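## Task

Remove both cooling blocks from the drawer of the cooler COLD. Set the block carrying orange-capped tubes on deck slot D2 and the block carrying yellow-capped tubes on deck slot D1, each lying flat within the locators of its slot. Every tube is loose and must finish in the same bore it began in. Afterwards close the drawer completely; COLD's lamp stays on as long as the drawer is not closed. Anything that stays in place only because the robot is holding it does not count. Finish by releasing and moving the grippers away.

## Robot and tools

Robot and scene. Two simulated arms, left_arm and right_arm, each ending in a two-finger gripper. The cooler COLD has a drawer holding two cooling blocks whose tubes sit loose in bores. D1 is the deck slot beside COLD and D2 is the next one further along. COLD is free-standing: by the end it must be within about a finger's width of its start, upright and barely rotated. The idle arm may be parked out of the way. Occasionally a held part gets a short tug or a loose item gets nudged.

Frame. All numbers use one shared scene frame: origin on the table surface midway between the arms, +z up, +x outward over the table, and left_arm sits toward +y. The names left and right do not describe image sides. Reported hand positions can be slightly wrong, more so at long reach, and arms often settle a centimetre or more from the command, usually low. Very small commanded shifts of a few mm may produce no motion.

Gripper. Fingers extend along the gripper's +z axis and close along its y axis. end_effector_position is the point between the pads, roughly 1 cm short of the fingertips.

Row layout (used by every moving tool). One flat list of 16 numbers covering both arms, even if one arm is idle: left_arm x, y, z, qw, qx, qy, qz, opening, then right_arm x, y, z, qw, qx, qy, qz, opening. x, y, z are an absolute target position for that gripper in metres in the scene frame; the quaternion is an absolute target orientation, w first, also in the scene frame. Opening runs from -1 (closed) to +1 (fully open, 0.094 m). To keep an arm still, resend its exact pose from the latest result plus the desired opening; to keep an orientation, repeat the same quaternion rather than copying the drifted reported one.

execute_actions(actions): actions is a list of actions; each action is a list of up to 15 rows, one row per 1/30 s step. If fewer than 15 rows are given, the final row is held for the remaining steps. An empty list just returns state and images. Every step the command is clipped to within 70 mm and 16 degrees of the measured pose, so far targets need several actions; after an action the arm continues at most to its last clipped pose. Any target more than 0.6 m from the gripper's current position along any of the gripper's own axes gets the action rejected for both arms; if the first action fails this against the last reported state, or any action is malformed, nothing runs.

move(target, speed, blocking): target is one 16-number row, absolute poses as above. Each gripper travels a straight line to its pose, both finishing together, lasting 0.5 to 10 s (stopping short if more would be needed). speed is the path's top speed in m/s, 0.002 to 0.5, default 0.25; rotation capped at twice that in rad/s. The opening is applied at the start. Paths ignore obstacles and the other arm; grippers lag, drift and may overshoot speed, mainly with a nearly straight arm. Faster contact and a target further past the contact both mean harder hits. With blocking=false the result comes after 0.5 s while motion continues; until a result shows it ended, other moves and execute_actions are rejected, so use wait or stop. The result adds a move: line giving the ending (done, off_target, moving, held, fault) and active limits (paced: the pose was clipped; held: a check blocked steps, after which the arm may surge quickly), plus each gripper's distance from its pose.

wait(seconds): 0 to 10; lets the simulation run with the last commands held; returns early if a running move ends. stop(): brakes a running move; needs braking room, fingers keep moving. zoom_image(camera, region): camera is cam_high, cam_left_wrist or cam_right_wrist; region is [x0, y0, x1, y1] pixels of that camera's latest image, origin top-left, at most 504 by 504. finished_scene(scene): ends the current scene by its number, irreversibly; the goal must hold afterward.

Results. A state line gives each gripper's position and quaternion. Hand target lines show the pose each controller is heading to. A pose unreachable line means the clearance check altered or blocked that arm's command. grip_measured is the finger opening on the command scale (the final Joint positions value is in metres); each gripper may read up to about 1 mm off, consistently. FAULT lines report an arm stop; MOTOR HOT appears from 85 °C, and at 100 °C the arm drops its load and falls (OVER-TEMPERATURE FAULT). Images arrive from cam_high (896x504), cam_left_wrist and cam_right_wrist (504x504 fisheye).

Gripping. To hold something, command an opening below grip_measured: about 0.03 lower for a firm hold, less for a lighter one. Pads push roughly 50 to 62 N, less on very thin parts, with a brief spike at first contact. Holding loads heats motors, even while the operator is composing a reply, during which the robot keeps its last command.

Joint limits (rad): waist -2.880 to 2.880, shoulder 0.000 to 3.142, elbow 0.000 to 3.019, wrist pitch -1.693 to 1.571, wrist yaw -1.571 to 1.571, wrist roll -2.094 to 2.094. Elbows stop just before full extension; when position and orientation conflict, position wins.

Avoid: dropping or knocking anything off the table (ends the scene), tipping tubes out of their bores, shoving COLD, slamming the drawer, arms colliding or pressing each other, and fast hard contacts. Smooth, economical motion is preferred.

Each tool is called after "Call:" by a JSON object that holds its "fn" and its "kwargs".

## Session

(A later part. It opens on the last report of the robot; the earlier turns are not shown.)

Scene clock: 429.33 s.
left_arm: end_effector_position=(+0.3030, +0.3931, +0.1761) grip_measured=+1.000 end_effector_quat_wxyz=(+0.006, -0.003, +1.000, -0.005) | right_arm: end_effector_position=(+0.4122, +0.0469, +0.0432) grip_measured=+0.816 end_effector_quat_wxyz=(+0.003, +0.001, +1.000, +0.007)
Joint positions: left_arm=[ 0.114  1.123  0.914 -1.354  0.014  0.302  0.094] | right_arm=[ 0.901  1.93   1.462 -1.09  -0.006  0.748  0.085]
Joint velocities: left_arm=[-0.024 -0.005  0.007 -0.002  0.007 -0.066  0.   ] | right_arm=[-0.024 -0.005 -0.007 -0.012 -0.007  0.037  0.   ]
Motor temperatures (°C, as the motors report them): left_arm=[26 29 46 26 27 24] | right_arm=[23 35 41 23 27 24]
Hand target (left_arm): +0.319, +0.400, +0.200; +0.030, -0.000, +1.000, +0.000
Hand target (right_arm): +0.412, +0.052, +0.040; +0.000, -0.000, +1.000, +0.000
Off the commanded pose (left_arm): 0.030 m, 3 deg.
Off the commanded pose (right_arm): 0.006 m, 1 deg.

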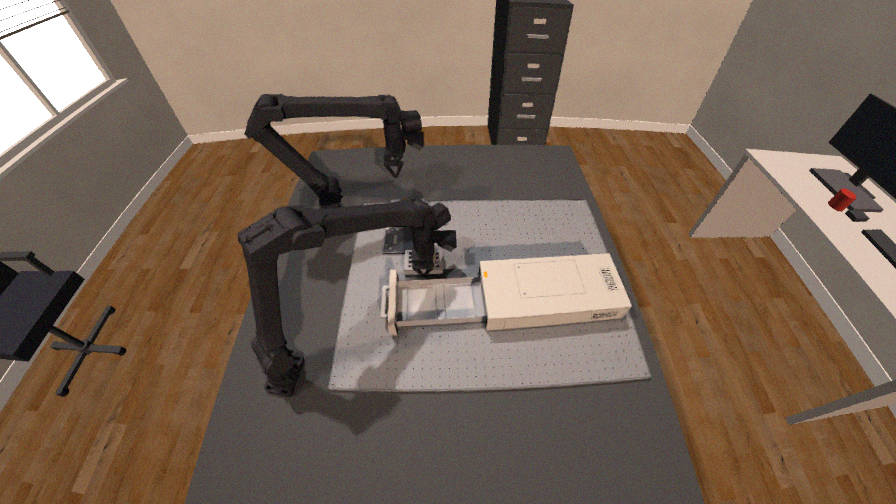

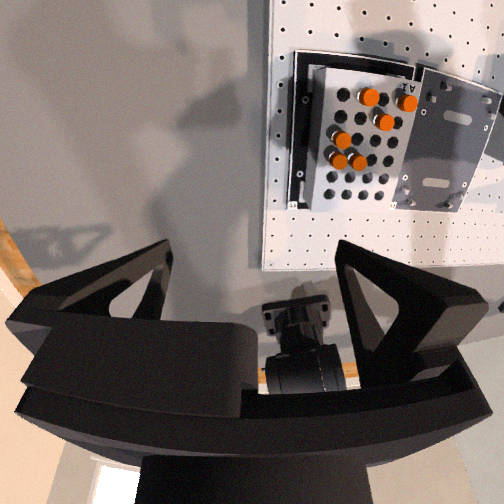

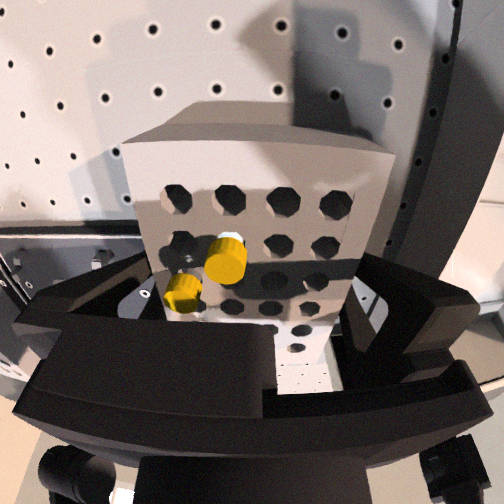

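Call:
{"fn": "execute_actions", "kwargs": {"actions": [[[0.32,0.4,0.2,0.03,0,1,0,1,0.412,0.045,0.03,0,0,1,0,0.7]],[[0.32,0.4,0.2,0.03,0,1,0,1,0.412,0.042,0.022,0,0,1,0,0.7]]]}}

Call:
{"fn": "zoom_image", "kwargs": {"camera": "cam_high", "region": [360,200,500,310]}}

Scene clock: 439.13 s.
left_arm: end_effector_position=(+0.3030, +0.3931, +0.1761) grip_measured=+1.000 end_effector_quat_wxyz=(+0.006, -0.003, +1.000, -0.005) | right_arm: end_effector_position=(+0.4120, +0.0465, +0.0419) grip_measured=+0.816 end_effector_quat_wxyz=(+0.004, +0.001, +1.000, +0.008)
Joint positions: left_arm=[ 0.114  1.123  0.914 -1.354  0.014  0.302  0.094] | right_arm=[ 0.901  1.929  1.457 -1.083 -0.007  0.747  0.085]
Joint velocities: left_arm=[-0.005  0.015 -0.027  0.007  0.051 -0.007  0.   ] | right_arm=[ 0.005 -0.005 -0.017 -0.012  0.022 -0.051 -0.001]
Motor temperatures (°C, as the motors report them): left_arm=[26 28 47 26 27 24] | right_arm=[23 35 40 23 27 24]
Hand target (left_arm): +0.319, +0.400, +0.200; +0.030, -0.000, +1.000, +0.000
Hand target (right_arm): +0.412, +0.042, +0.022; +0.000, +0.000, +1.000, -0.000
Off the commanded pose (left_arm): 0.030 m, 3 deg.
Off the commanded pose (right_arm): 0.020 m, 1 deg.

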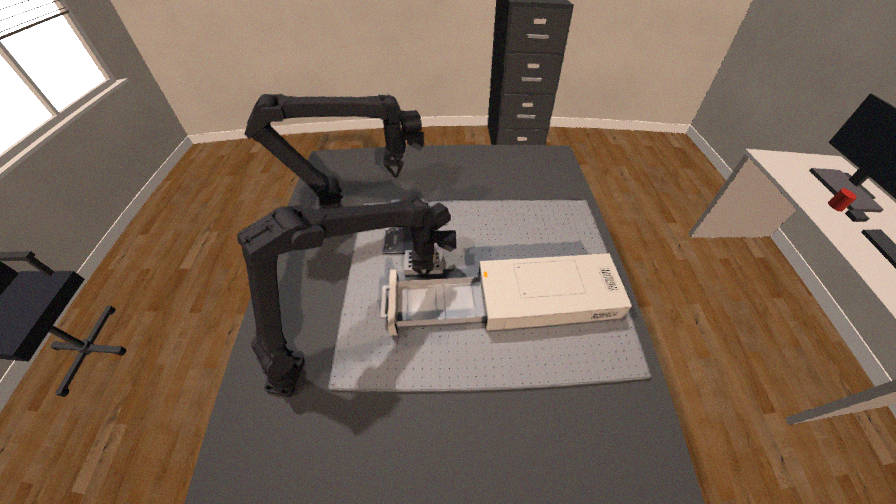

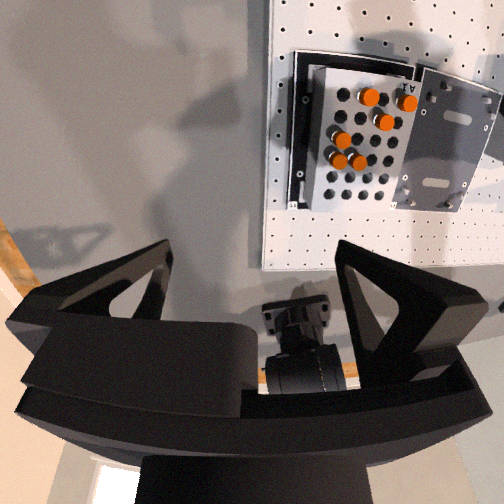

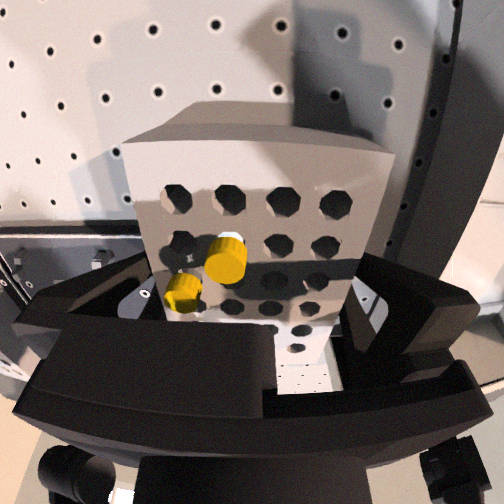

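Region (360, 200, 500, 310) of cam_high's 896x504 image, scaled by 3.600, with more detail than that image has; it fills the top 396 rows of this view, and the rest is white.

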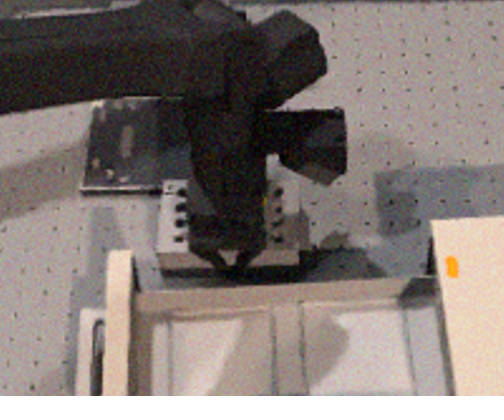

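Call:
{"fn": "execute_actions", "kwargs": {"actions": [[[0.32,0.4,0.2,0.03,0,1,0,1,0.412,0.047,0.045,0,0,1,0,1]],[[0.32,0.4,0.2,0.03,0,1,0,1,0.415,0.052,0.1,0.01,0,1,0.015,1]],[[0.32,0.4,0.2,0.03,0,1,0,1,0.415,0.045,0.17,0.01,0,1,0.015,1]]]}}

Call:
{"fn": "move", "kwargs": {"target": [0.32,0.35,0.2,0.03,0,1,0,1,0.25,-0.135,0.16,0.2,0,0.98,0,-1]}}

Call:
{"fn": "move", "kwargs": {"target": [0.36,0.2,0.19,0.03,0,1,0,1,0.255,-0.135,0.045,0.2,0,0.98,0,-1], "speed": 0.15}}

Call:
{"fn": "move", "kwargs": {"target": [0.42,0.045,0.13,0.02,0,1,-0.02,1,0.5,-0.115,0.045,0.2,0,0.98,0,-1], "speed": 0.05}}

Scene clock: 449.27 s.
left_arm: end_effector_position=(+0.3030, +0.3931, +0.1761) grip_measured=+1.000 end_effector_quat_wxyz=(+0.006, -0.003, +1.000, -0.005) | right_arm: end_effector_position=(+0.4049, +0.0410, +0.1590) grip_measured=+1.000 end_effector_quat_wxyz=(+0.004, +0.001, +1.000, +0.010)
Joint positions: left_arm=[ 0.114  1.123  0.914 -1.354  0.014  0.302  0.094] | right_arm=[ 0.901  1.802  1.594 -1.343 -0.01   0.748  0.094]
Joint velocities: left_arm=[-0.005 -0.015 -0.007 -0.007 -0.007 -0.022  0.   ] | right_arm=[-0.005 -0.005 -0.017 -0.037 -0.066  0.007  0.   ]
Motor temperatures (°C, as the motors report them): left_arm=[26 28 47 26 27 24] | right_arm=[23 34 38 24 27 24]
Hand target (left_arm): +0.319, +0.400, +0.200; +0.030, -0.000, +1.000, +0.000
Hand target (right_arm): +0.413, +0.043, +0.170; +0.010, -0.000, +1.000, +0.015
Off the commanded pose (left_arm): 0.030 m, 3 deg.
Off the commanded pose (right_arm): 0.015 m, 1 deg.

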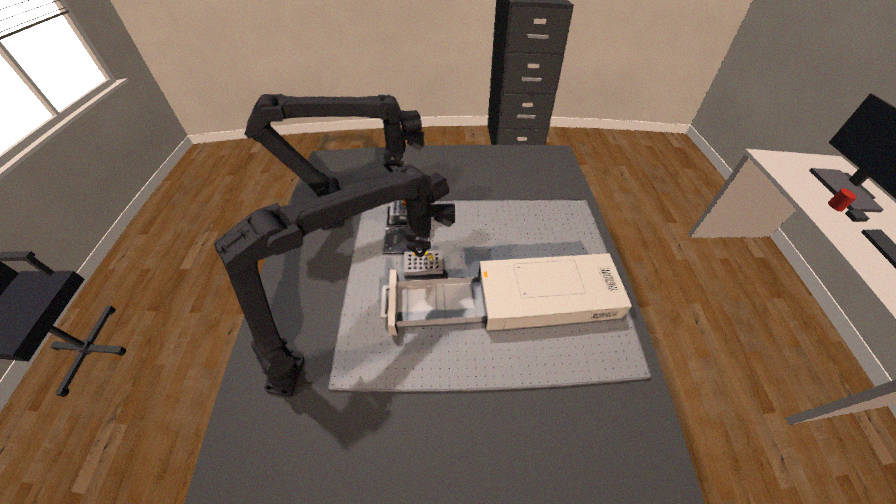

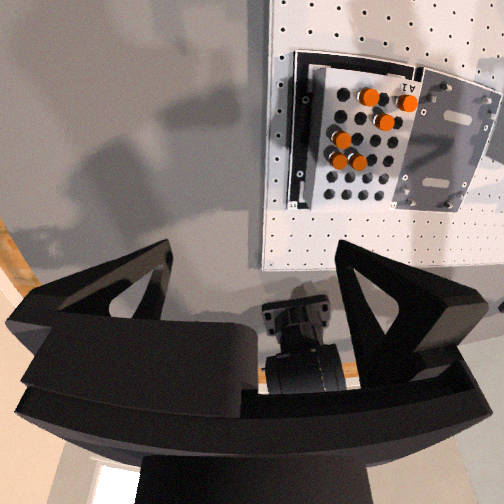

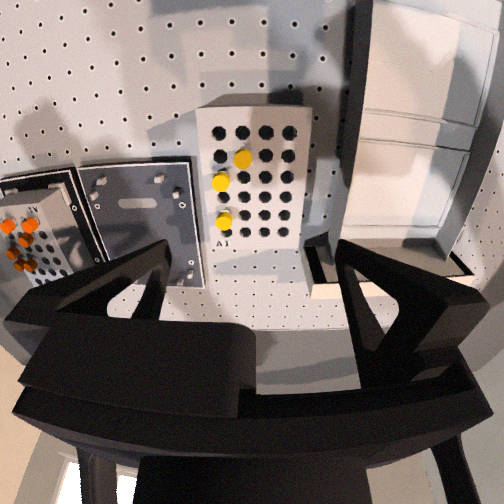

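Scene clock: 450.63 s.
left_arm: end_effector_position=(+0.3109, +0.3497, +0.1802) grip_measured=+1.000 end_effector_quat_wxyz=(+0.010, +0.004, +1.000, -0.005) | right_arm: end_effector_position=(+0.2464, -0.1390, +0.1568) grip_measured=-0.989 end_effector_quat_wxyz=(+0.194, -0.002, +0.981, -0.002)
Joint positions: left_arm=[-0.036  1.108  0.914 -1.358  0.014  0.167  0.094] | right_arm=[ 0.983  1.015  0.748 -1.033  0.287  0.784  0.   ]
Joint velocities: left_arm=[-0.005  0.015 -0.002 -0.002 -0.007 -0.007  0.   ] | right_arm=[ 0.005 -0.005 -0.002 -0.007 -0.037  0.051 -0.   ]
Motor temperatures (°C, as the motors report them): left_arm=[26 28 47 26 27 24] | right_arm=[23 34 38 24 27 24]
Hand target (left_arm): +0.319, +0.349, +0.200; +0.031, -0.000, +1.000, -0.002
Hand target (right_arm): +0.248, -0.133, +0.157; +0.199, -0.000, +0.980, +0.004
Off the commanded pose (left_arm): 0.022 m, 2 deg.
Off the commanded pose (right_arm): 0.006 m, 1 deg.
move: off_target (left_arm)

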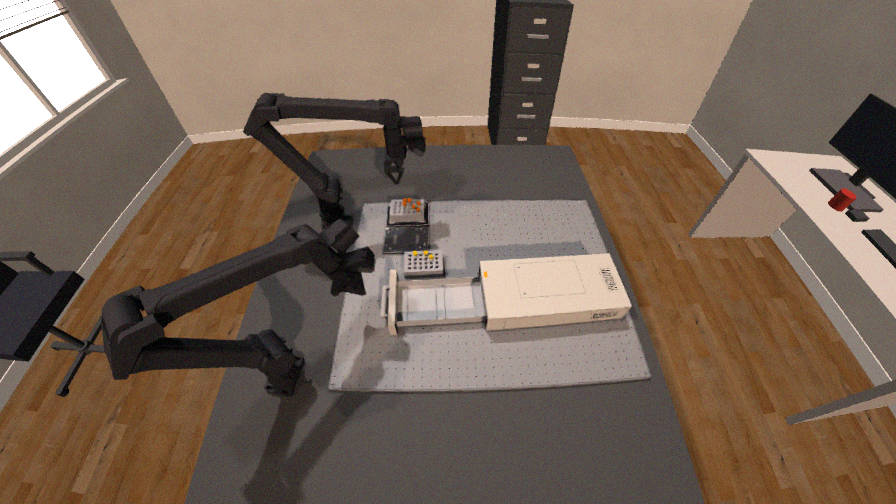

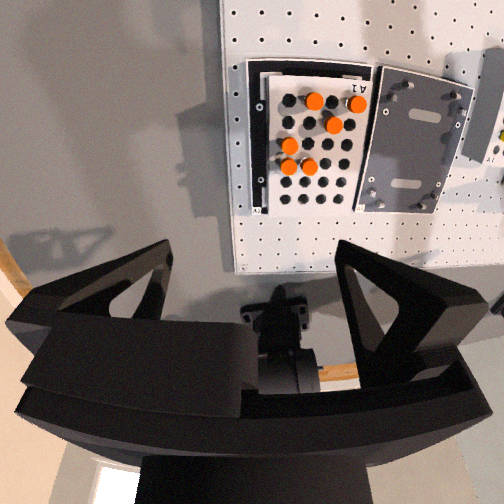

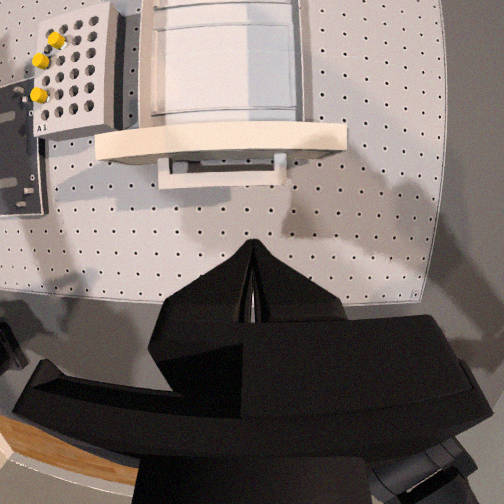

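Scene clock: 452.20 s.
left_arm: end_effector_position=(+0.3359, +0.2047, +0.1704) grip_measured=+1.000 end_effector_quat_wxyz=(-0.002, +0.008, +1.000, +0.002) | right_arm: end_effector_position=(+0.2527, -0.1322, +0.0452) grip_measured=-0.989 end_effector_quat_wxyz=(+0.196, -0.002, +0.981, -0.001)
Joint positions: left_arm=[-0.507  1.236  0.987 -1.326 -0.002 -0.297  0.094] | right_arm=[ 0.983  1.218  0.558 -0.637  0.287  0.784  0.   ]
Joint velocities: left_arm=[-0.015 -0.005  0.002  0.002 -0.007 -0.037  0.   ] | right_arm=[-0.005  0.005  0.017 -0.007 -0.022 -0.007  0.001]
Motor temperatures (°C, as the motors report them): left_arm=[26 28 47 26 27 24] | right_arm=[23 34 38 24 27 24]
Hand target (left_arm): +0.358, +0.198, +0.191; +0.030, -0.000, +1.000, -0.006
Hand target (right_arm): +0.257, -0.133, +0.044; +0.200, -0.000, +0.980, +0.000
Off the commanded pose (left_arm): 0.031 m, 4 deg.
Off the commanded pose (right_arm): 0.004 m, 1 deg.
move: off_target (left_arm)

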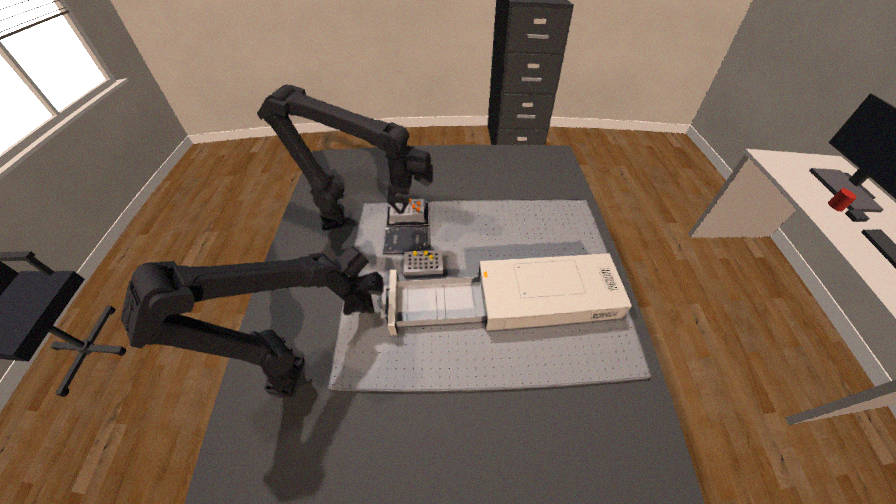

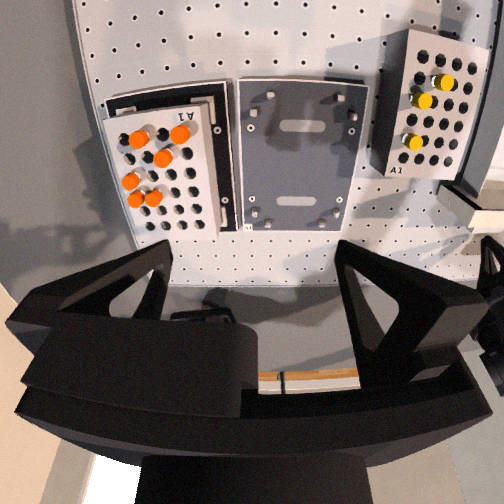

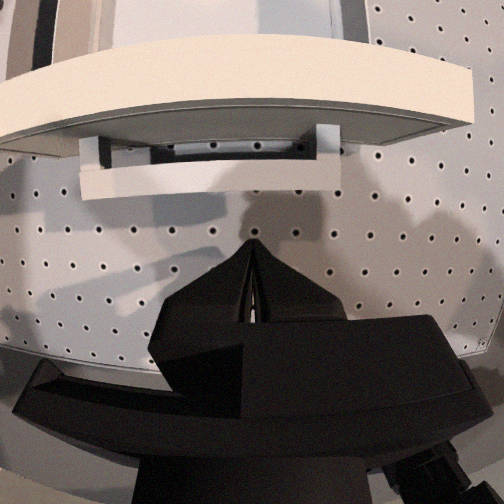

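Scene clock: 457.50 s.
left_arm: end_effector_position=(+0.3980, +0.0623, +0.1142) grip_measured=+1.000 end_effector_quat_wxyz=(-0.008, +0.003, +1.000, -0.004) | right_arm: end_effector_position=(+0.4805, -0.1234, +0.0392) grip_measured=-0.990 end_effector_quat_wxyz=(+0.192, -0.002, +0.981, -0.006)
Joint positions: left_arm=[-0.763  1.594  1.198 -1.183  0.015 -0.562  0.094] | right_arm=[ 0.631  1.699  1.056 -0.585  0.184  0.439  0.   ]
Joint velocities: left_arm=[-0.024 -0.005  0.012  0.002  0.037  0.095  0.   ] | right_arm=[ 0.015  0.005  0.002 -0.002  0.051 -0.022  0.   ]
Motor temperatures (°C, as the motors report them): left_arm=[26 29 47 26 27 24] | right_arm=[23 33 39 24 27 24]
Hand target (left_arm): +0.418, +0.044, +0.132; +0.019, +0.000, +1.000, -0.024
Hand target (right_arm): +0.501, -0.120, +0.048; +0.203, -0.001, +0.979, -0.002
Off the commanded pose (left_arm): 0.032 m, 4 deg.
Off the commanded pose (right_arm): 0.022 m, 1 deg.
move: off_target (left_arm, right_arm)

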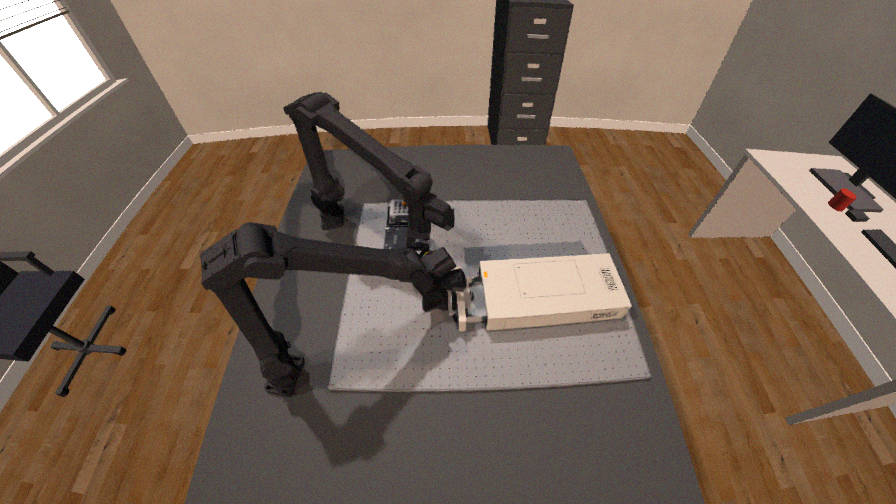

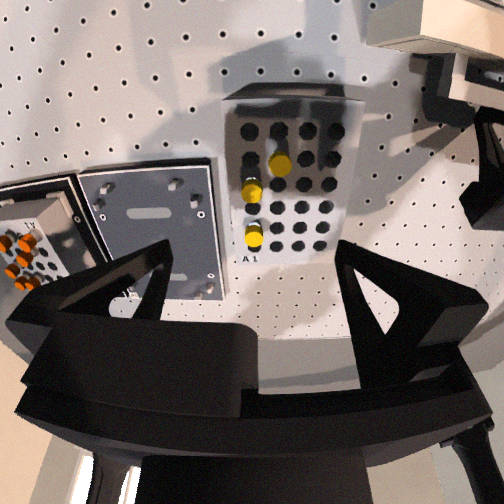

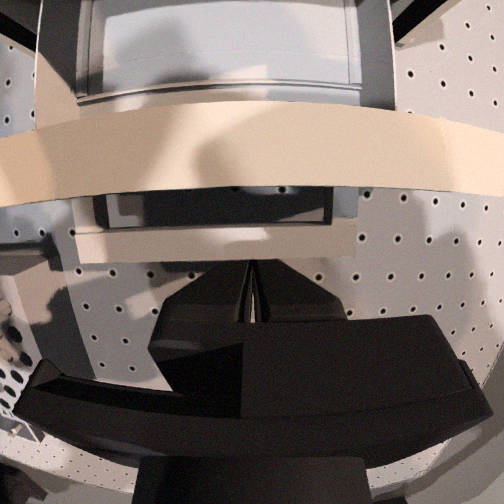

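Call:
{"fn": "move", "kwargs": {"target": [0.4,0.065,0.13,0.01,0,1,-0.01,1,0.558,-0.103,0.048,0.2,0,0.98,0,-1], "speed": 0.03}}

Scene clock: 465.10 s.
left_arm: end_effector_position=(+0.3986, +0.0628, +0.1203) grip_measured=+1.000 end_effector_quat_wxyz=(-0.000, +0.002, +1.000, -0.006) | right_arm: end_effector_position=(+0.5366, -0.1060, +0.0410) grip_measured=-0.990 end_effector_quat_wxyz=(+0.191, -0.002, +0.982, -0.003)
Joint positions: left_arm=[-0.763  1.58   1.198 -1.183  0.011 -0.563  0.094] | right_arm=[ 0.61   1.823  1.24  -0.642  0.17   0.419  0.   ]
Joint velocities: left_arm=[-0.015 -0.005  0.002 -0.002  0.022 -0.051  0.   ] | right_arm=[ 0.005 -0.005 -0.002  0.002  0.022 -0.022 -0.001]
Motor temperatures (°C, as the motors report them): left_arm=[26 29 46 26 27 24] | right_arm=[23 33 40 24 27 24]
Hand target (left_arm): +0.400, +0.065, +0.130; +0.010, -0.000, +1.000, -0.010
Hand target (right_arm): +0.557, -0.105, +0.050; +0.200, -0.000, +0.980, -0.000
Off the commanded pose (left_arm): 0.010 m, 1 deg.
Off the commanded pose (right_arm): 0.023 m, 1 deg.
move: off_target (right_arm)

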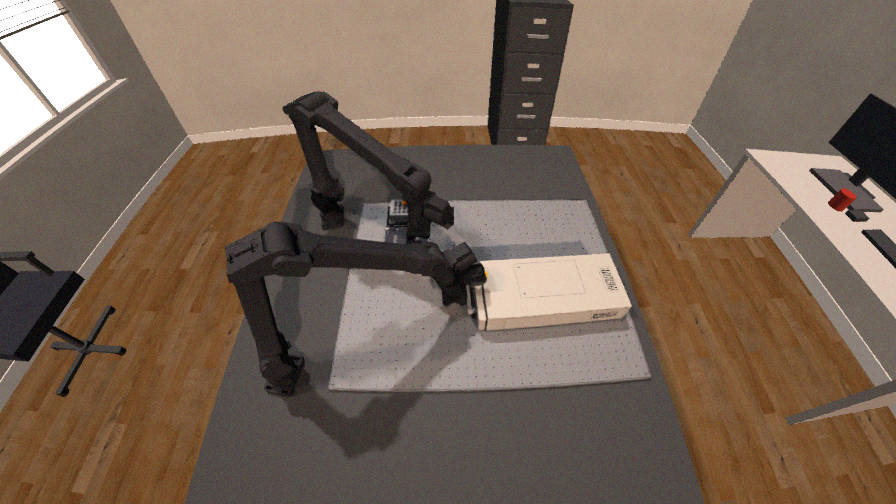

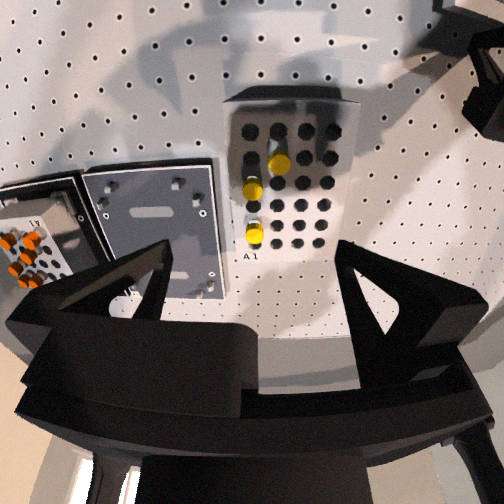

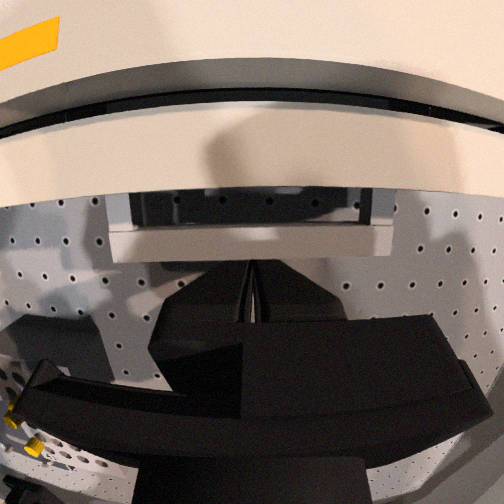

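Call:
{"fn": "execute_actions", "kwargs": {"actions": [[[0.41,0.05,0.125,0.01,0,1,-0.01,1,0.562,-0.103,0.05,0.2,0,0.98,0,-1]],[[0.42,0.035,0.115,0.01,0,1,-0.01,1,0.568,-0.103,0.05,0.2,0,0.98,0,-1]],[[0.425,0.028,0.1,0.01,0,1,-0.01,1,0.568,-0.103,0.05,0.2,0,0.98,0,-1]]]}}

Scene clock: 472.07 s.
left_arm: end_effector_position=(+0.4043, +0.0457, +0.0848) grip_measured=+1.000 end_effector_quat_wxyz=(-0.018, +0.002, +1.000, +0.006) | right_arm: end_effector_position=(+0.5406, -0.1044, +0.0411) grip_measured=-0.990 end_effector_quat_wxyz=(+0.186, -0.006, +0.983, -0.004)
Joint positions: left_arm=[-0.787  1.678  1.218 -1.148  0.01  -0.588  0.094] | right_arm=[ 0.608  1.836  1.263 -0.661  0.165  0.412  0.   ]
Joint velocities: left_arm=[-0.015 -0.024 -0.012 -0.017  0.022 -0.037  0.   ] | right_arm=[-0.024 -0.015 -0.012  0.002 -0.022 -0.037 -0.   ]
Motor temperatures (°C, as the motors report them): left_arm=[26 29 45 26 27 24] | right_arm=[23 33 41 24 27 24]
Hand target (left_arm): +0.424, +0.029, +0.101; +0.010, +0.000, +1.000, -0.011
Hand target (right_arm): +0.566, -0.104, +0.051; +0.200, -0.000, +0.980, -0.000
Off the commanded pose (left_arm): 0.031 m, 4 deg.
Off the commanded pose (right_arm): 0.029 m, 2 deg.

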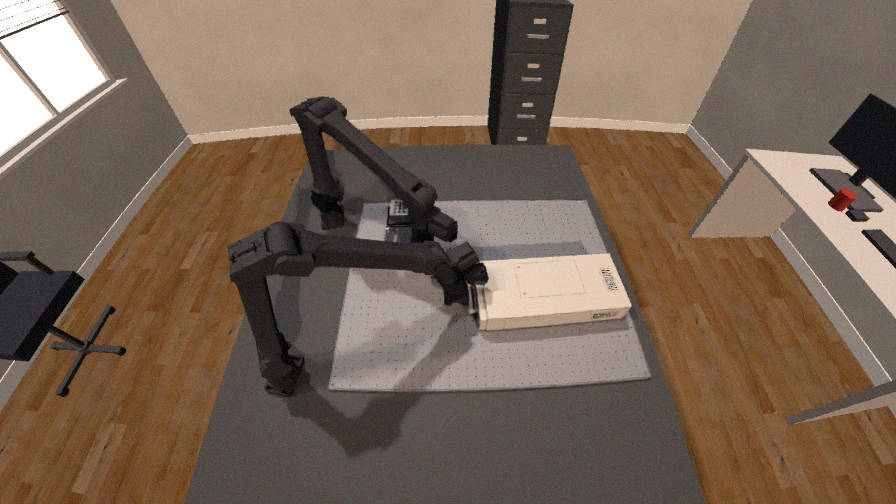

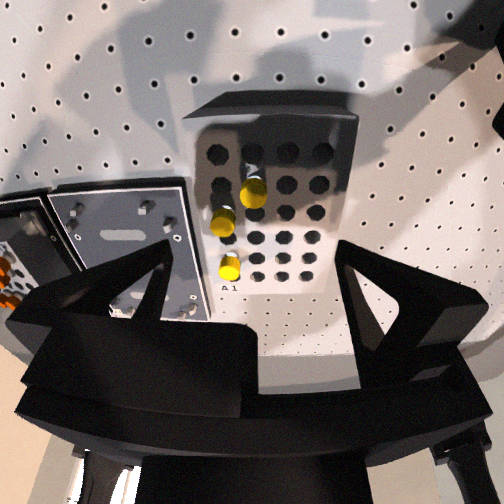

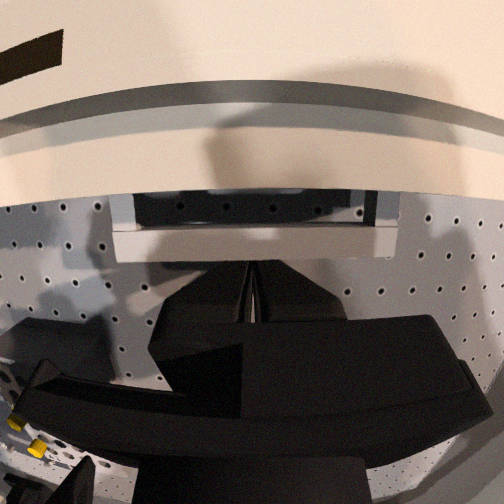

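Call:
{"fn": "execute_actions", "kwargs": {"actions": [[[0.415,0.032,0.085,0,0,1,0,1,0.5,-0.13,0.07,0.2,0,0.98,0,-1]],[[0.413,0.034,0.07,0,0,1,0,1,0.45,-0.18,0.12,0.2,0,0.98,0,-1]],[[0.413,0.034,0.062,0,0,1,0,1,0.4,-0.22,0.16,0.2,0,0.98,0,-1]]]}}

Scene clock: 478.07 s.
left_arm: end_effector_position=(+0.4127, +0.0368, +0.0671) grip_measured=+1.000 end_effector_quat_wxyz=(-0.003, +0.003, +1.000, -0.001) | right_arm: end_effector_position=(+0.3957, -0.2188, +0.1601) grip_measured=-0.990 end_effector_quat_wxyz=(+0.207, +0.004, +0.978, +0.003)
Joint positions: left_arm=[-0.795  1.708  1.207 -1.074  0.005 -0.595  0.094] | right_arm=[ 0.498  1.223  0.892 -0.842  0.133  0.324  0.   ]
Joint velocities: left_arm=[-0.015 -0.005 -0.007  0.012 -0.066  0.081  0.   ] | right_arm=[-0.015 -0.005  0.002 -0.012  0.051  0.051  0.   ]
Motor temperatures (°C, as the motors report them): left_arm=[26 30 45 26 27 24] | right_arm=[23 33 42 24 27 24]
Hand target (left_arm): +0.413, +0.034, +0.062; +0.000, +0.000, +1.000, -0.000
Hand target (right_arm): +0.399, -0.220, +0.160; +0.200, -0.000, +0.980, -0.000
Off the commanded pose (left_arm): 0.006 m, 0 deg.
Off the commanded pose (right_arm): 0.004 m, 1 deg.

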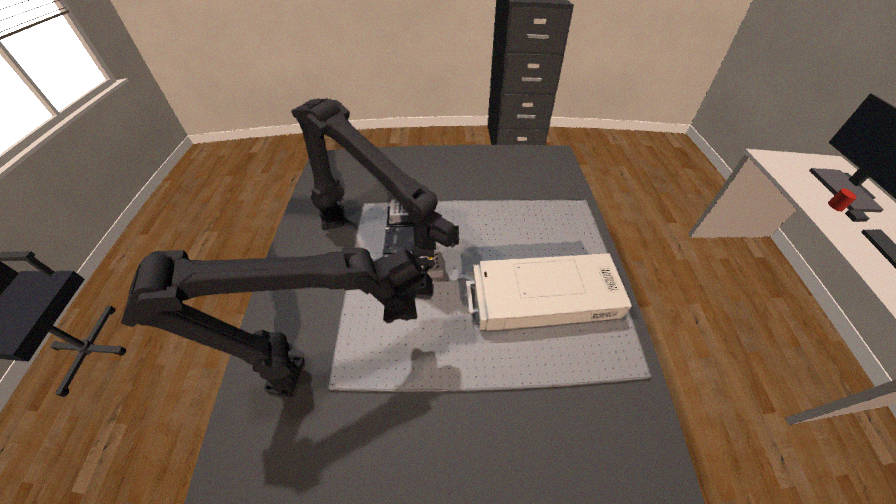

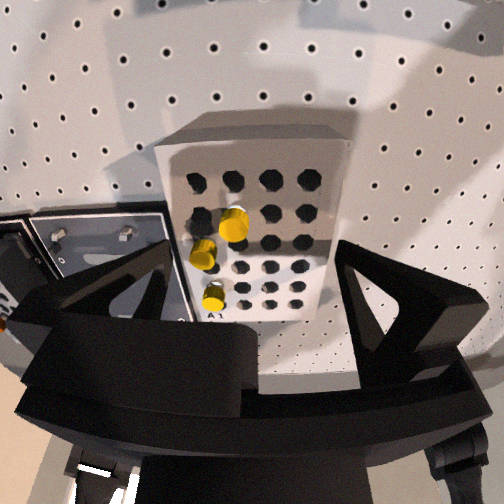

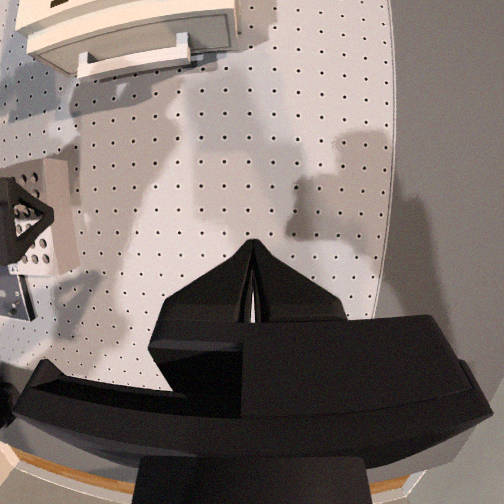

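Call:
{"fn": "execute_actions", "kwargs": {"actions": [[[0.413,0.036,0.048,0,0,1,0,1,0.399,-0.22,0.16,0.2,0,0.98,0,-1]],[[0.413,0.036,0.036,0,0,1,0,1,0.39,-0.2,0.16,0.25,-0.2,0.94,0.1,-1]],[[0.413,0.036,0.028,0,0,1,0,1,0.38,-0.18,0.16,0.3,-0.4,0.84,0.2,-1]],[[0.413,0.036,0.028,0,0,1,0,0.7,0.37,-0.16,0.16,0.33,-0.55,0.71,0.29,-1]],[[0.413,0.036,0.028,0,0,1,0,0.7,0.37,-0.14,0.16,0.33,-0.625,0.625,0.33,-1]]]}}

Scene clock: 487.77 s.
left_arm: end_effector_position=(+0.4122, +0.0369, +0.0332) grip_measured=+0.821 end_effector_quat_wxyz=(-0.003, +0.003, +1.000, -0.002) | right_arm: end_effector_position=(+0.3569, -0.1461, +0.1475) grip_measured=-0.990 end_effector_quat_wxyz=(-0.318, +0.610, -0.643, -0.337)
Joint positions: left_arm=[-0.795  1.753  1.166 -0.986  0.006 -0.596  0.086] | right_arm=[ 0.29   1.389  0.847 -0.841 -0.952 -1.287  0.   ]
Joint velocities: left_arm=[-0.005  0.005 -0.012 -0.017 -0.022 -0.081 -0.   ] | right_arm=[ 0.005 -0.005  0.007 -0.042  0.007 -0.198 -0.   ]
Motor temperatures (°C, as the motors report them): left_arm=[26 30 43 26 27 24] | right_arm=[23 32 41 24 27 24]
Hand target (left_arm): +0.413, +0.036, +0.028; -0.000, +0.000, +1.000, -0.000
Hand target (right_arm): +0.369, -0.140, +0.160; -0.330, +0.625, -0.626, -0.330
Off the commanded pose (left_arm): 0.005 m, 0 deg.
Off the commanded pose (right_arm): 0.019 m, 3 deg.

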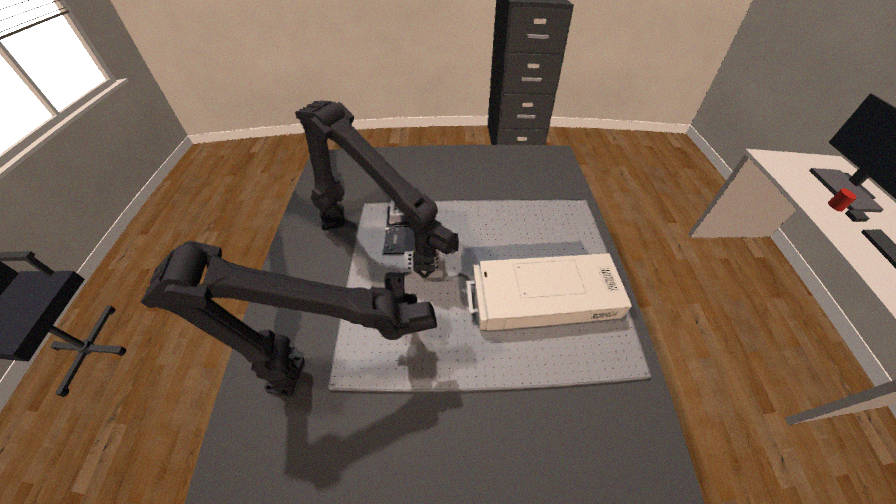

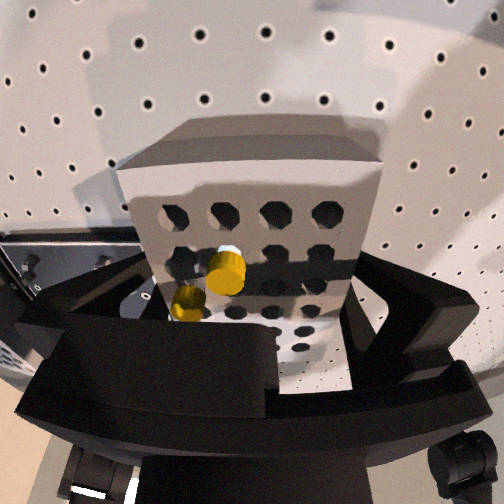

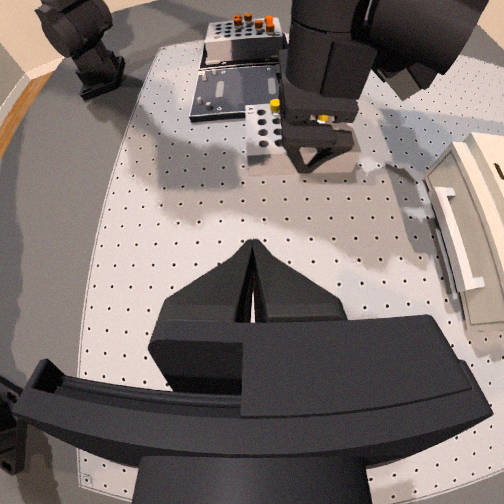

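Call:
{"fn": "execute_actions", "kwargs": {"actions": [[[0.42,0.028,0.07,0.025,0,1,-0.03,0.7,0.37,-0.14,0.16,0.33,-0.625,0.625,0.33,-1]],[[0.42,0.028,0.11,0.04,0,1,-0.045,0.7,0.37,-0.14,0.16,0.33,-0.625,0.625,0.33,-1]],[[0.42,0.03,0.145,0.04,0,1,-0.045,0.7,0.37,-0.14,0.16,0.33,-0.625,0.625,0.33,-1]],[[0.415,0.04,0.16,0.04,0,1,-0.045,0.7,0.37,-0.14,0.16,0.33,-0.625,0.625,0.33,-1]],[[0.4,0.07,0.16,0.04,0,1,-0.04,0.7,0.37,-0.14,0.16,0.33,-0.625,0.625,0.33,-1]],[[0.385,0.105,0.15,0.04,0,1,-0.035,0.7,0.365,-0.12,0.16,0.33,-0.625,0.625,0.33,-1]],[[0.37,0.135,0.135,0.04,0,1,-0.03,0.7,0.36,-0.1,0.16,0.33,-0.625,0.625,0.33,-1]],[[0.363,0.158,0.12,0.035,0,1,-0.025,0.7,0.36,-0.08,0.15,0.33,-0.625,0.625,0.33,-1]],[[0.363,0.158,0.1,0.035,0,1,-0.025,0.7,0.36,-0.08,0.15,0.33,-0.625,0.625,0.33,-1]]]}}

Call:
{"fn": "zoom_image", "kwargs": {"camera": "cam_right_wrist", "region": [140,30,360,200]}}

Scene clock: 502.40 s.
left_arm: end_effector_position=(+0.3475, +0.1653, +0.0792) grip_measured=+0.821 end_effector_quat_wxyz=(+0.001, -0.007, +1.000, -0.009) | right_arm: end_effector_position=(+0.3580, -0.0822, +0.1527) grip_measured=-0.990 end_effector_quat_wxyz=(-0.329, +0.626, -0.624, -0.331)
Joint positions: left_arm=[-0.594  1.394  0.872 -1.041  0.015 -0.414  0.086] | right_arm=[ 0.457  1.389  0.845 -0.622 -0.91  -1.072  0.   ]
Joint velocities: left_arm=[-0.005 -0.024 -0.007  0.007 -0.007  0.037 -0.   ] | right_arm=[-0.015 -0.005 -0.002 -0.017  0.007 -0.051  0.   ]
Motor temperatures (°C, as the motors report them): left_arm=[26 30 43 26 27 24] | right_arm=[23 32 41 24 27 24]
Hand target (left_arm): +0.362, +0.158, +0.101; +0.035, -0.000, +0.999, -0.025
Hand target (right_arm): +0.360, -0.080, +0.150; -0.330, +0.625, -0.625, -0.330
Off the commanded pose (left_arm): 0.027 m, 4 deg.
Off the commanded pose (right_arm): 0.004 m, 0 deg.

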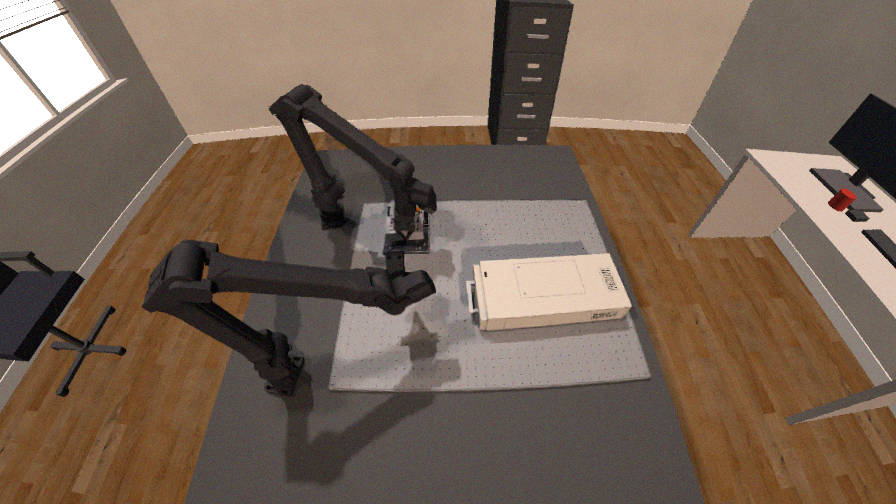

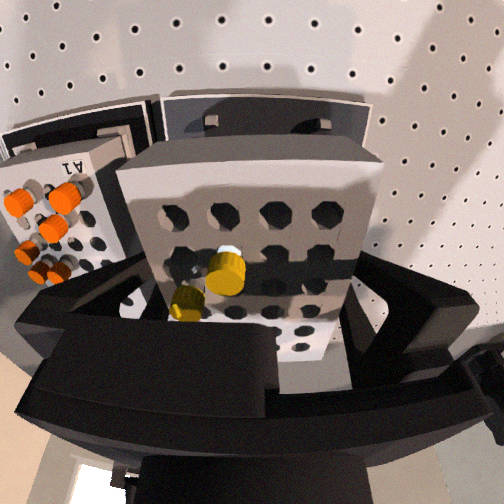

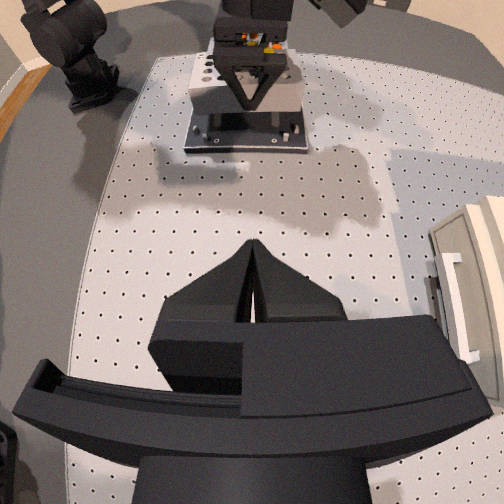

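Region (140, 30, 360, 200) of cam_right_wrist's 504x504 image, scaled by 2.291, with more detail than that image has; it fills the top 389 rows of this view, and the rest is white.

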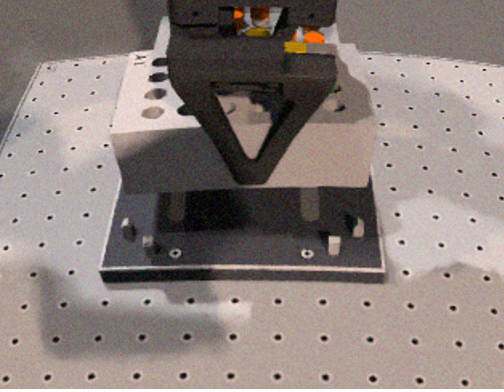

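Call:
{"fn": "execute_actions", "kwargs": {"actions": [[[0.362,0.151,0.095,0.035,-0.008,1,-0.02,0.7,0.36,-0.08,0.15,0.33,-0.625,0.625,0.33,-1]],[[0.361,0.147,0.088,0.035,-0.008,1,-0.02,0.7,0.36,-0.08,0.15,0.33,-0.625,0.625,0.33,-1]],[[0.361,0.147,0.082,0.035,-0.008,1,-0.02,0.7,0.36,-0.08,0.15,0.33,-0.625,0.625,0.33,-1]]]}}

Call:
{"fn": "zoom_image", "kwargs": {"camera": "cam_right_wrist", "region": [160,50,330,180]}}

Scene clock: 510.57 s.
left_arm: end_effector_position=(+0.3465, +0.1557, +0.0644) grip_measured=+0.821 end_effector_quat_wxyz=(+0.004, -0.005, +1.000, -0.008) | right_arm: end_effector_position=(+0.3580, -0.0822, +0.1527) grip_measured=-0.990 end_effector_quat_wxyz=(-0.329, +0.626, -0.625, -0.331)
Joint positions: left_arm=[-0.622  1.421  0.855 -0.991  0.01  -0.438  0.086] | right_arm=[ 0.457  1.389  0.845 -0.622 -0.909 -1.071  0.   ]
Joint velocities: left_arm=[-0.005 -0.005 -0.007 -0.012 -0.022  0.022  0.   ] | right_arm=[ 0.015 -0.015 -0.017 -0.022 -0.051  0.007  0.001]
Motor temperatures (°C, as the motors report them): left_arm=[26 30 43 26 27 24] | right_arm=[23 32 40 24 27 24]
Hand target (left_arm): +0.360, +0.147, +0.083; +0.035, -0.008, +0.999, -0.020
Hand target (right_arm): +0.360, -0.080, +0.150; -0.330, +0.625, -0.625, -0.330
Off the commanded pose (left_arm): 0.024 m, 4 deg.
Off the commanded pose (right_arm): 0.004 m, 0 deg.

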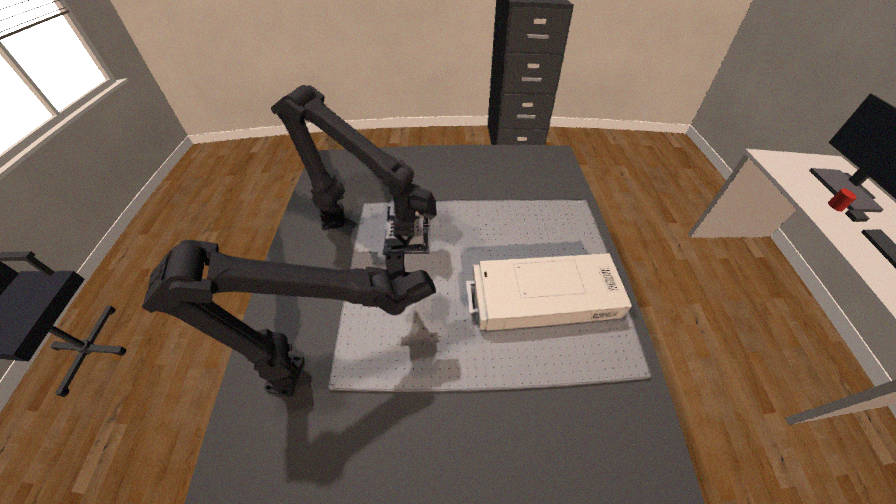

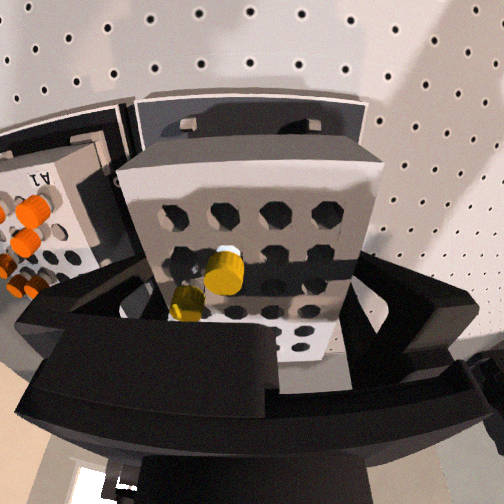

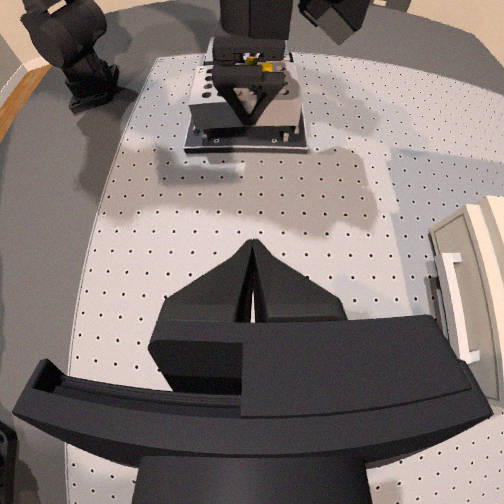

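Region (160, 50, 330, 180) of cam_right_wrist's 504x504 image, scaled by 2.965, with more detail than that image has; it fills the top 385 rows of this view, and the rest is white.

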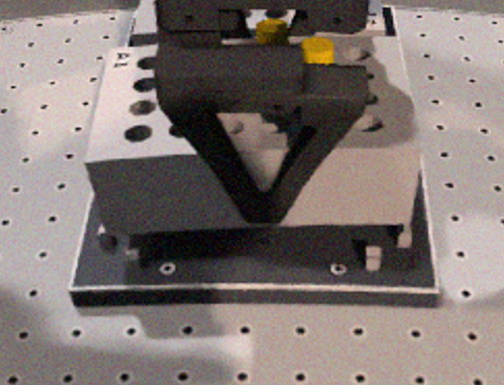

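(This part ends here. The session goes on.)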